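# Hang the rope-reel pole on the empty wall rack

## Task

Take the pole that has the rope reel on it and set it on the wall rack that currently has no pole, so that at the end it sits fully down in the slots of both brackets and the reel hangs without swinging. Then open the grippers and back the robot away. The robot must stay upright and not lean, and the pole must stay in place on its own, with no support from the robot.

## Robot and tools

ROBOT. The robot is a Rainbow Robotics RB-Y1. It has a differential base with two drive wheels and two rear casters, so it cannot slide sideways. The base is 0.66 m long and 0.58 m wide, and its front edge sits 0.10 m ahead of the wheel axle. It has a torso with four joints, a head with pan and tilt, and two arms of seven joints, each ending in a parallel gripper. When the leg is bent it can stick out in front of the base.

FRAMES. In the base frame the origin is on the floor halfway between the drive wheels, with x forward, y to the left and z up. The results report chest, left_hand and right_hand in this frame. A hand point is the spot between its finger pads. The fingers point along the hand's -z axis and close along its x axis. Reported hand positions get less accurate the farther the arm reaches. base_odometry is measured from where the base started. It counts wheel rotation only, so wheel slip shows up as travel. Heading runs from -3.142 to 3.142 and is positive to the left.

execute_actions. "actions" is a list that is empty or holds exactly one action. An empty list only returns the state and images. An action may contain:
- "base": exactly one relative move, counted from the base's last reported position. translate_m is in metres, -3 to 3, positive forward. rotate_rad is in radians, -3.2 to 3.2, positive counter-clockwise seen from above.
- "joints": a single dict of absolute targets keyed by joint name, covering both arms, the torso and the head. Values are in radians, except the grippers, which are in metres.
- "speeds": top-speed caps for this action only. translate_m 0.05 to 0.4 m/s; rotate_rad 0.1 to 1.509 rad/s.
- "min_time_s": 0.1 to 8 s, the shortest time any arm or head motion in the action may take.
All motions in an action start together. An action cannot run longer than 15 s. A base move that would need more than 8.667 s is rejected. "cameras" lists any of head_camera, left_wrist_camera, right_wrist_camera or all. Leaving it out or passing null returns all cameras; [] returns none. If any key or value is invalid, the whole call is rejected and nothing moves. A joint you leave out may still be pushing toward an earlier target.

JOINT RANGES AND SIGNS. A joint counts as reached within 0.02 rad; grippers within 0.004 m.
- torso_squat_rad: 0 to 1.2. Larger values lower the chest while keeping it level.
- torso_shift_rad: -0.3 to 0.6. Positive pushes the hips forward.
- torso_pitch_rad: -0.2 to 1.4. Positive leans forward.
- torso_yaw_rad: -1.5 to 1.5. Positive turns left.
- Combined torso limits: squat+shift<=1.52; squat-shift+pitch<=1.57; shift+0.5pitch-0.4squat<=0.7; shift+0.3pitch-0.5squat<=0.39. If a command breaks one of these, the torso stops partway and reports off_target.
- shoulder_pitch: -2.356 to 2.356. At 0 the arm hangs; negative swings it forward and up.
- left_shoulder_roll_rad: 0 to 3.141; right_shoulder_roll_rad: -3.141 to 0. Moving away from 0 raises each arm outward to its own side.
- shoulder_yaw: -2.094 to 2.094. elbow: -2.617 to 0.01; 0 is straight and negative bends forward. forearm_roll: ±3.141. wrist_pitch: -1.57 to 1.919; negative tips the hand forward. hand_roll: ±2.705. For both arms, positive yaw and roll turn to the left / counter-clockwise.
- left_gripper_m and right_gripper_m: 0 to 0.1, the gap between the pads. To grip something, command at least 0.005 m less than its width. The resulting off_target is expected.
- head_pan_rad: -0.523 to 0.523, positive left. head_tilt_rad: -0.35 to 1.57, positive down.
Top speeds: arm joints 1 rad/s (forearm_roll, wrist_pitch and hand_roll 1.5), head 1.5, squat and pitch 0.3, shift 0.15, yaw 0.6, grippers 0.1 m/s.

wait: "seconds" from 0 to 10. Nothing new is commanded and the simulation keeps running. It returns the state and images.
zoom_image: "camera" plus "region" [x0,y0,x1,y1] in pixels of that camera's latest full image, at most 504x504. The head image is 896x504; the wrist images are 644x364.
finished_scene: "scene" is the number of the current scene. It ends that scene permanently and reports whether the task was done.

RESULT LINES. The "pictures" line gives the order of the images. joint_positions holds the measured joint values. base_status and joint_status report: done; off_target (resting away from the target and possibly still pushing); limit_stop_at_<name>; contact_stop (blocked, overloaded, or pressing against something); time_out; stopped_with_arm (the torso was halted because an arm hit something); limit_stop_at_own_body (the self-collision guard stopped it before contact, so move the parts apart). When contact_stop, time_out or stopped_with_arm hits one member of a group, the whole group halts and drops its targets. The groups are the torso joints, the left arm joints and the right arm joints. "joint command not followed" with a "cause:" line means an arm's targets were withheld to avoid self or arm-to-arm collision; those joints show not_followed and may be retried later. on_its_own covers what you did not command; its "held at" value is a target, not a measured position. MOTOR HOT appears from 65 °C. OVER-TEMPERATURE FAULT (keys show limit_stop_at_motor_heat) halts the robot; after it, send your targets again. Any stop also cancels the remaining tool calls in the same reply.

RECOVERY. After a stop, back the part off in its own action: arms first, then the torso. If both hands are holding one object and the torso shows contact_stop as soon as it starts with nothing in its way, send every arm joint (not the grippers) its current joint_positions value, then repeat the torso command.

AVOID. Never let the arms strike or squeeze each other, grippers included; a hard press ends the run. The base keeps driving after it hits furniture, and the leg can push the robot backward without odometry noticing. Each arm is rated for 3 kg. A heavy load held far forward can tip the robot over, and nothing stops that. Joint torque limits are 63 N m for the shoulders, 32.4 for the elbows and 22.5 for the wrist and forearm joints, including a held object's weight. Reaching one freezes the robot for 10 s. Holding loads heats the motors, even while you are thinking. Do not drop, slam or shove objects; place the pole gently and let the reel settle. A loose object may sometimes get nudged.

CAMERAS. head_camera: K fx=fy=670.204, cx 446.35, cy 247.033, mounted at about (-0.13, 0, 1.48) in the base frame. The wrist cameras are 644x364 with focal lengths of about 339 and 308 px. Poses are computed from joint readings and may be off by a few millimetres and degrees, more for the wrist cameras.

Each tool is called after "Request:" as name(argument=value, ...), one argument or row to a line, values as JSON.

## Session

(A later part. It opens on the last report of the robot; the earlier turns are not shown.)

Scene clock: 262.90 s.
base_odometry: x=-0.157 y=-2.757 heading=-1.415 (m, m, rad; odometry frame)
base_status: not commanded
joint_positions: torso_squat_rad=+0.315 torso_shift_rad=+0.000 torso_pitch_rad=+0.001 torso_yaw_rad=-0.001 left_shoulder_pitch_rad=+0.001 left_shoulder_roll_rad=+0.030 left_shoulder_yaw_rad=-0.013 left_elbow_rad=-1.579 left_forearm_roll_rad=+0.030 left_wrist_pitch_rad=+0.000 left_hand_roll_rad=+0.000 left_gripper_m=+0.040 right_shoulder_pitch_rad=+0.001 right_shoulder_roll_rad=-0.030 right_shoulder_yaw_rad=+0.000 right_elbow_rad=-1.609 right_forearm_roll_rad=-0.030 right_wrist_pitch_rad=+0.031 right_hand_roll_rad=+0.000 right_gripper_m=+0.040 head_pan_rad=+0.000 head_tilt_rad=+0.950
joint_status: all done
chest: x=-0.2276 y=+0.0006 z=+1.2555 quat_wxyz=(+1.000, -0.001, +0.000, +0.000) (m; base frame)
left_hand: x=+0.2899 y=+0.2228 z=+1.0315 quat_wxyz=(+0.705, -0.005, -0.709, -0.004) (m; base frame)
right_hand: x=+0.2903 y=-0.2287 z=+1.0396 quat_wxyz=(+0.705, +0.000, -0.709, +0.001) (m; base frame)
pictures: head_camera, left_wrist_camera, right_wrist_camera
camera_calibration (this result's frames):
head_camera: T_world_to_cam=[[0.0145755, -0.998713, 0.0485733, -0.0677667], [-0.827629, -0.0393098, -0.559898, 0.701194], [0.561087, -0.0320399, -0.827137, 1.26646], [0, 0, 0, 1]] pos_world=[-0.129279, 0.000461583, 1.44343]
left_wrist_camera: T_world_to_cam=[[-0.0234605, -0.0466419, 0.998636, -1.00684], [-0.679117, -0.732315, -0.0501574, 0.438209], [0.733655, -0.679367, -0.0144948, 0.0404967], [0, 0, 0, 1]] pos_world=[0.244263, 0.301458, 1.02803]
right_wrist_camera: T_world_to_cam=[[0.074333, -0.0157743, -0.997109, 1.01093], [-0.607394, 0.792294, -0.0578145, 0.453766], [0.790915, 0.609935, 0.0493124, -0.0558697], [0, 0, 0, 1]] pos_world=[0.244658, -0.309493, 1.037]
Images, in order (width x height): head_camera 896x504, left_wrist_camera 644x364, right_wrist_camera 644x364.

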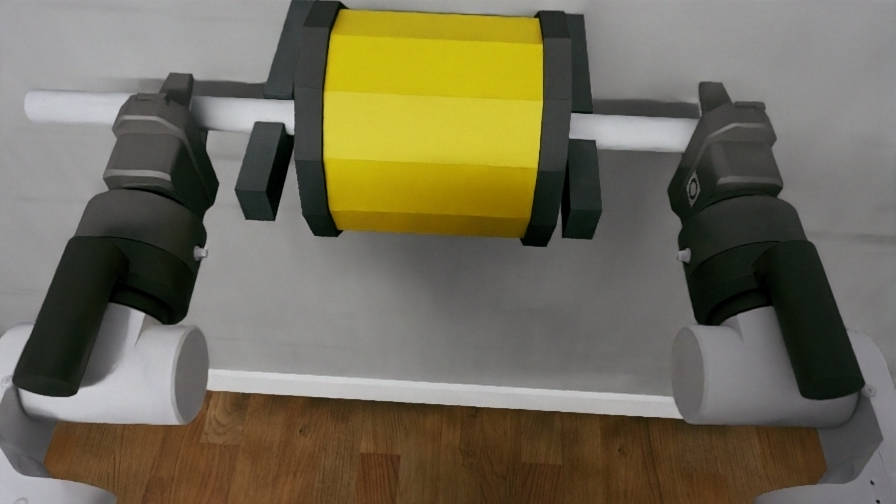

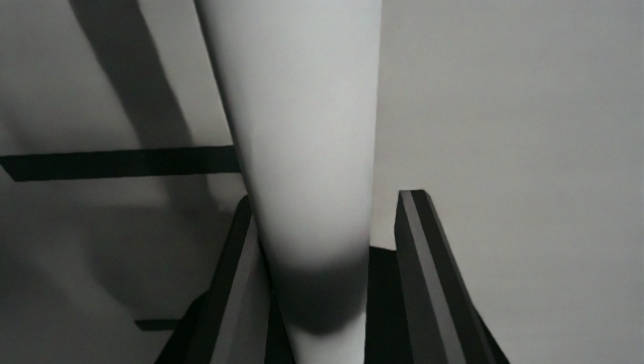

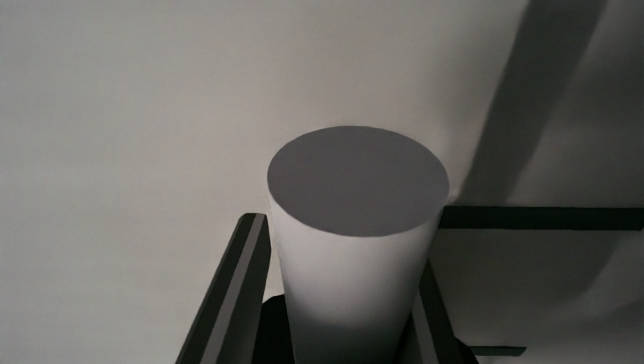

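It's in the slots, resting on the lower fingers.

Request:
execute_actions(
  actions=[
    {"joints":{"torso_squat_rad":0.345}},
  ],
  cameras=[],
)

Request:
execute_actions(
  actions=[
    {"joints":{"left_gripper_m":0.1,"right_gripper_m":0.1}},
  ],
)

Request:
execute_actions(
  actions=[
    {"base":{"translate_m":-0.5}, "joints":{"head_tilt_rad":0.55}},
  ],
)

Scene clock: 269.80 s.
base_odometry: x=-0.157 y=-2.757 heading=-1.415 (m, m, rad; odometry frame)
base_status: not commanded
joint_positions: torso_squat_rad=+0.345 torso_shift_rad=+0.000 torso_pitch_rad=+0.000 torso_yaw_rad=-0.001 left_shoulder_pitch_rad=+0.000 left_shoulder_roll_rad=+0.030 left_shoulder_yaw_rad=-0.013 left_elbow_rad=-1.580 left_forearm_roll_rad=+0.030 left_wrist_pitch_rad=+0.000 left_hand_roll_rad=+0.000 left_gripper_m=+0.040 right_shoulder_pitch_rad=+0.000 right_shoulder_roll_rad=-0.030 right_shoulder_yaw_rad=+0.000 right_elbow_rad=-1.610 right_forearm_roll_rad=-0.030 right_wrist_pitch_rad=+0.030 right_hand_roll_rad=+0.000 right_gripper_m=+0.040 head_pan_rad=+0.000 head_tilt_rad=+0.950
joint_status: all done
chest: x=-0.2280 y=+0.0006 z=+1.2487 quat_wxyz=(+1.000, -0.001, +0.000, +0.000) (m; base frame)
left_hand: x=+0.2898 y=+0.2227 z=+1.0256 quat_wxyz=(+0.704, -0.005, -0.710, -0.004) (m; base frame)
right_hand: x=+0.2903 y=-0.2286 z=+1.0340 quat_wxyz=(+0.704, +0.000, -0.710, +0.001) (m; base frame)
pictures: none
No camera images: the call's "cameras" was empty. Leave "cameras" out to get every camera's image.

Scene clock: 270.90 s.
base_odometry: x=-0.157 y=-2.757 heading=-1.415 (m, m, rad; odometry frame)
base_status: not commanded
joint_positions: torso_squat_rad=+0.345 torso_shift_rad=+0.000 torso_pitch_rad=+0.000 torso_yaw_rad=-0.001 left_shoulder_pitch_rad=+0.000 left_shoulder_roll_rad=+0.030 left_shoulder_yaw_rad=-0.013 left_elbow_rad=-1.580 left_forearm_roll_rad=+0.030 left_wrist_pitch_rad=+0.000 left_hand_roll_rad=+0.000 left_gripper_m=+0.100 right_shoulder_pitch_rad=+0.000 right_shoulder_roll_rad=-0.030 right_shoulder_yaw_rad=+0.000 right_elbow_rad=-1.610 right_forearm_roll_rad=-0.030 right_wrist_pitch_rad=+0.030 right_hand_roll_rad=+0.000 right_gripper_m=+0.099 head_pan_rad=+0.000 head_tilt_rad=+0.950
joint_status: all done
chest: x=-0.2280 y=+0.0006 z=+1.2487 quat_wxyz=(+1.000, -0.001, +0.000, +0.000) (m; base frame)
left_hand: x=+0.2898 y=+0.2227 z=+1.0256 quat_wxyz=(+0.704, -0.005, -0.710, -0.004) (m; base frame)
right_hand: x=+0.2903 y=-0.2286 z=+1.0340 quat_wxyz=(+0.704, +0.000, -0.710, +0.001) (m; base frame)
pictures: head_camera, left_wrist_camera, right_wrist_camera
camera_calibration (this result's frames):
head_camera: T_world_to_cam=[[0.0145454, -0.998713, 0.048582, -0.0674508], [-0.827276, -0.0393099, -0.560419, 0.697803], [0.561608, -0.0320392, -0.826783, 1.26071], [0, 0, 0, 1]] pos_world=[-0.129766, 0.000458638, 1.43667]
left_wrist_camera: T_world_to_cam=[[-0.0254568, -0.0466257, 0.998588, -1.00033], [-0.679151, -0.732189, -0.0515006, 0.439153], [0.733557, -0.679503, -0.0130267, 0.0389487], [0, 0, 0, 1]] pos_world=[0.244215, 0.301368, 1.02205]
right_wrist_camera: T_world_to_cam=[[0.0769414, -0.0157533, -0.996911, 1.00439], [-0.607467, 0.792121, -0.0594014, 0.454948], [0.79061, 0.610161, 0.0513772, -0.057672], [0, 0, 0, 1]] pos_world=[0.244683, -0.309362, 1.03127]
Images, in order (width x height): head_camera 896x504, left_wrist_camera 644x364, right_wrist_camera 644x364.

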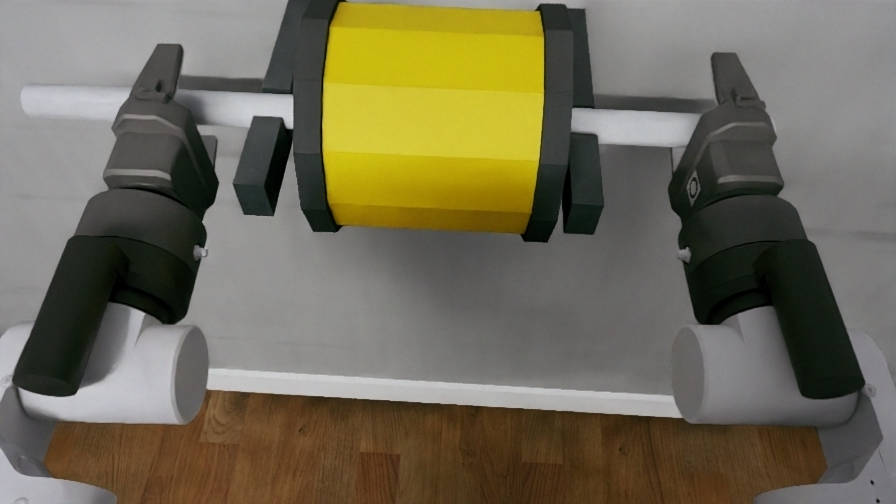

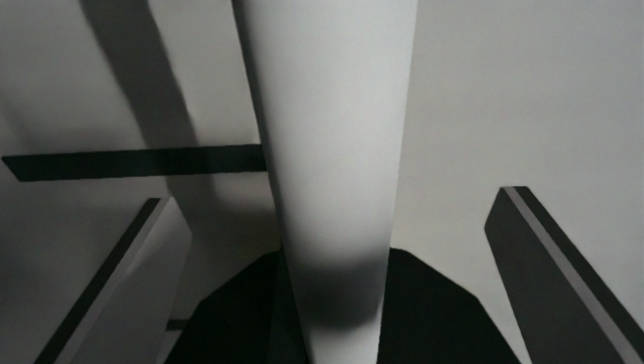

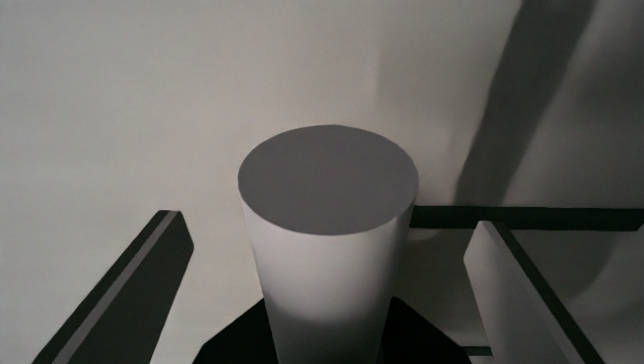

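Scene clock: 273.70 s.
base_odometry: x=-0.235 y=-2.263 heading=-1.414 (m, m, rad; odometry frame)
base_status: done
joint_positions: torso_squat_rad=+0.345 torso_shift_rad=+0.000 torso_pitch_rad=+0.000 torso_yaw_rad=-0.001 left_shoulder_pitch_rad=+0.000 left_shoulder_roll_rad=+0.030 left_shoulder_yaw_rad=-0.013 left_elbow_rad=-1.580 left_forearm_roll_rad=+0.030 left_wrist_pitch_rad=+0.000 left_hand_roll_rad=+0.000 left_gripper_m=+0.100 right_shoulder_pitch_rad=+0.000 right_shoulder_roll_rad=-0.030 right_shoulder_yaw_rad=+0.000 right_elbow_rad=-1.610 right_forearm_roll_rad=-0.030 right_wrist_pitch_rad=+0.030 right_hand_roll_rad=+0.000 right_gripper_m=+0.099 head_pan_rad=+0.000 head_tilt_rad=+0.550
joint_status: all done
chest: x=-0.2280 y=+0.0006 z=+1.2487 quat_wxyz=(+1.000, -0.001, +0.000, +0.000) (m; base frame)
left_hand: x=+0.2899 y=+0.2226 z=+1.0257 quat_wxyz=(+0.704, -0.005, -0.710, -0.004) (m; base frame)
right_hand: x=+0.2904 y=-0.2286 z=+1.0341 quat_wxyz=(+0.704, +0.000, -0.710, +0.001) (m; base frame)
pictures: head_camera, left_wrist_camera, right_wrist_camera
camera_calibration (this result's frames):
head_camera: T_world_to_cam=[[-0.00515775, -0.9987, 0.0507087, -0.0745951], [-0.543833, -0.0397534, -0.838252, 1.15873], [0.839178, -0.0319006, -0.542921, 0.90661], [0, 0, 0, 1]] pos_world=[-0.131037, 0.00048666, 1.46731]
left_wrist_camera: T_world_to_cam=[[-0.0256812, -0.0466261, 0.998582, -1.00037], [-0.679183, -0.732149, -0.0516528, 0.439338], [0.733519, -0.679547, -0.0128652, 0.0387306], [0, 0, 0, 1]] pos_world=[0.244291, 0.301337, 1.02214]
right_wrist_camera: T_world_to_cam=[[0.0772084, -0.0157434, -0.996891, 1.00441], [-0.607515, 0.792072, -0.0595604, 0.455142], [0.790547, 0.610225, 0.0515903, -0.0579558], [0, 0, 0, 1]] pos_world=[0.244774, -0.309327, 1.03139]
Images, in order (width x height): head_camera 896x504, left_wrist_camera 644x364, right_wrist_camera 644x364.

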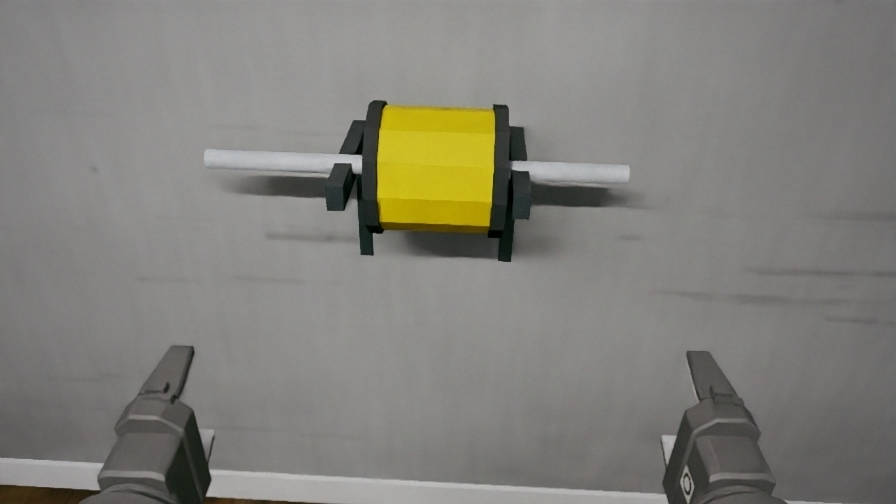

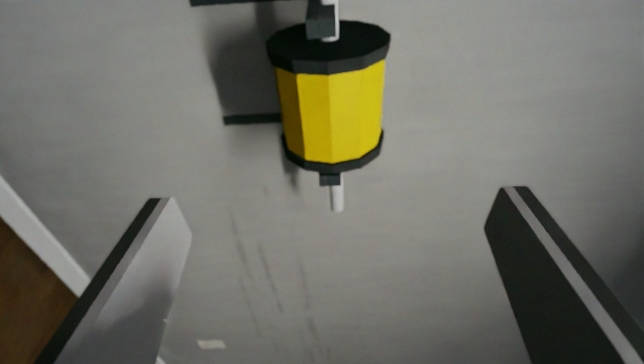

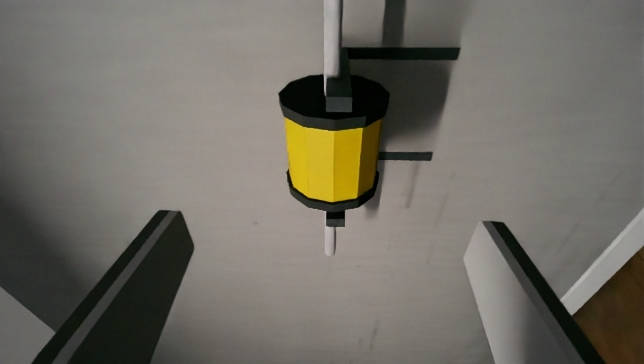

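Request:
wait(
  seconds=6,
)

Request:
finished_scene(
  scene=1,
)

Scene clock: 286.53 s.
base_odometry: x=-0.235 y=-2.263 heading=-1.414 (m, m, rad; odometry frame)
base_status: done
joint_positions: torso_squat_rad=+0.345 torso_shift_rad=+0.000 torso_pitch_rad=+0.000 torso_yaw_rad=-0.001 left_shoulder_pitch_rad=+0.000 left_shoulder_roll_rad=+0.030 left_shoulder_yaw_rad=-0.013 left_elbow_rad=-1.580 left_forearm_roll_rad=+0.030 left_wrist_pitch_rad=+0.000 left_hand_roll_rad=+0.000 left_gripper_m=+0.100 right_shoulder_pitch_rad=+0.000 right_shoulder_roll_rad=-0.030 right_shoulder_yaw_rad=+0.000 right_elbow_rad=-1.610 right_forearm_roll_rad=-0.030 right_wrist_pitch_rad=+0.030 right_hand_roll_rad=+0.000 right_gripper_m=+0.099 head_pan_rad=+0.000 head_tilt_rad=+0.550
joint_status: all done
chest: x=-0.2280 y=+0.0006 z=+1.2487 quat_wxyz=(+1.000, -0.001, +0.000, +0.000) (m; base frame)
left_hand: x=+0.2899 y=+0.2226 z=+1.0257 quat_wxyz=(+0.704, -0.005, -0.710, -0.004) (m; base frame)
right_hand: x=+0.2904 y=-0.2286 z=+1.0341 quat_wxyz=(+0.704, +0.000, -0.710, +0.001) (m; base frame)
wait: 6.00 s; at rest from the start
pictures: head_camera, left_wrist_camera, right_wrist_camera
camera_calibration (this result's frames):
head_camera: T_world_to_cam=[[-0.00515786, -0.9987, 0.0507086, -0.074595], [-0.543831, -0.0397533, -0.838253, 1.15873], [0.839179, -0.0319005, -0.542919, 0.906609], [0, 0, 0, 1]] pos_world=[-0.131039, 0.000486577, 1.46731]
left_wrist_camera: T_world_to_cam=[[-0.025683, -0.0466265, 0.998582, -1.00037], [-0.679183, -0.732149, -0.0516542, 0.439339], [0.733519, -0.679547, -0.0128642, 0.0387305], [0, 0, 0, 1]] pos_world=[0.24429, 0.301337, 1.02214]
right_wrist_camera: T_world_to_cam=[[0.0772103, -0.0157434, -0.996891, 1.00441], [-0.607515, 0.792072, -0.0595615, 0.455143], [0.790547, 0.610224, 0.0515918, -0.0579563], [0, 0, 0, 1]] pos_world=[0.244772, -0.309327, 1.03139]
Images, in order (width x height): head_camera 896x504, left_wrist_camera 644x364, right_wrist_camera 644x364.

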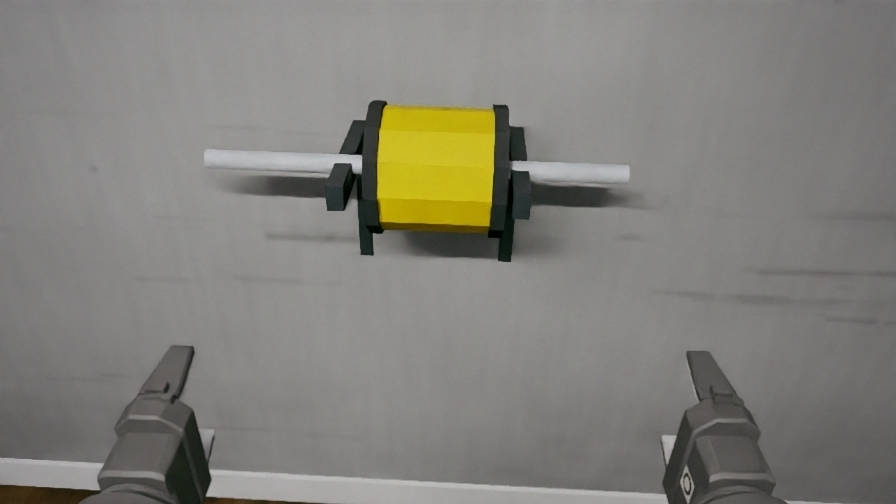

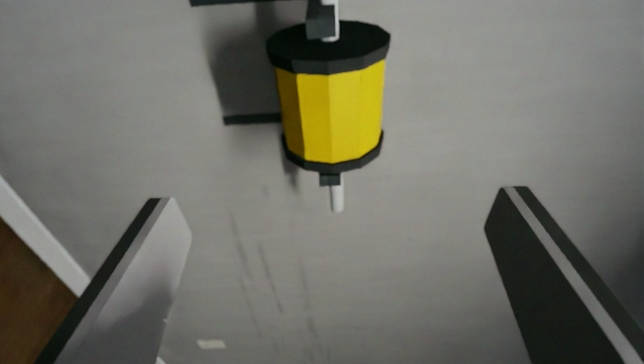

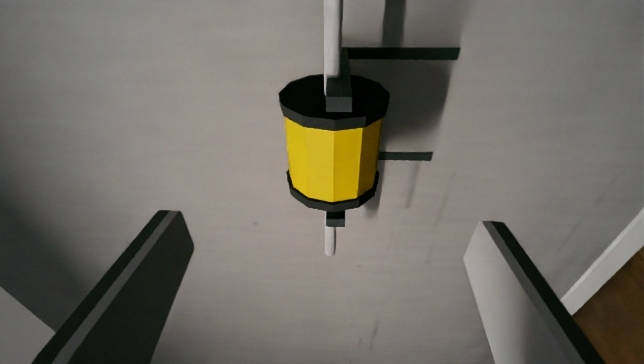

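The scene is finished: the task was done.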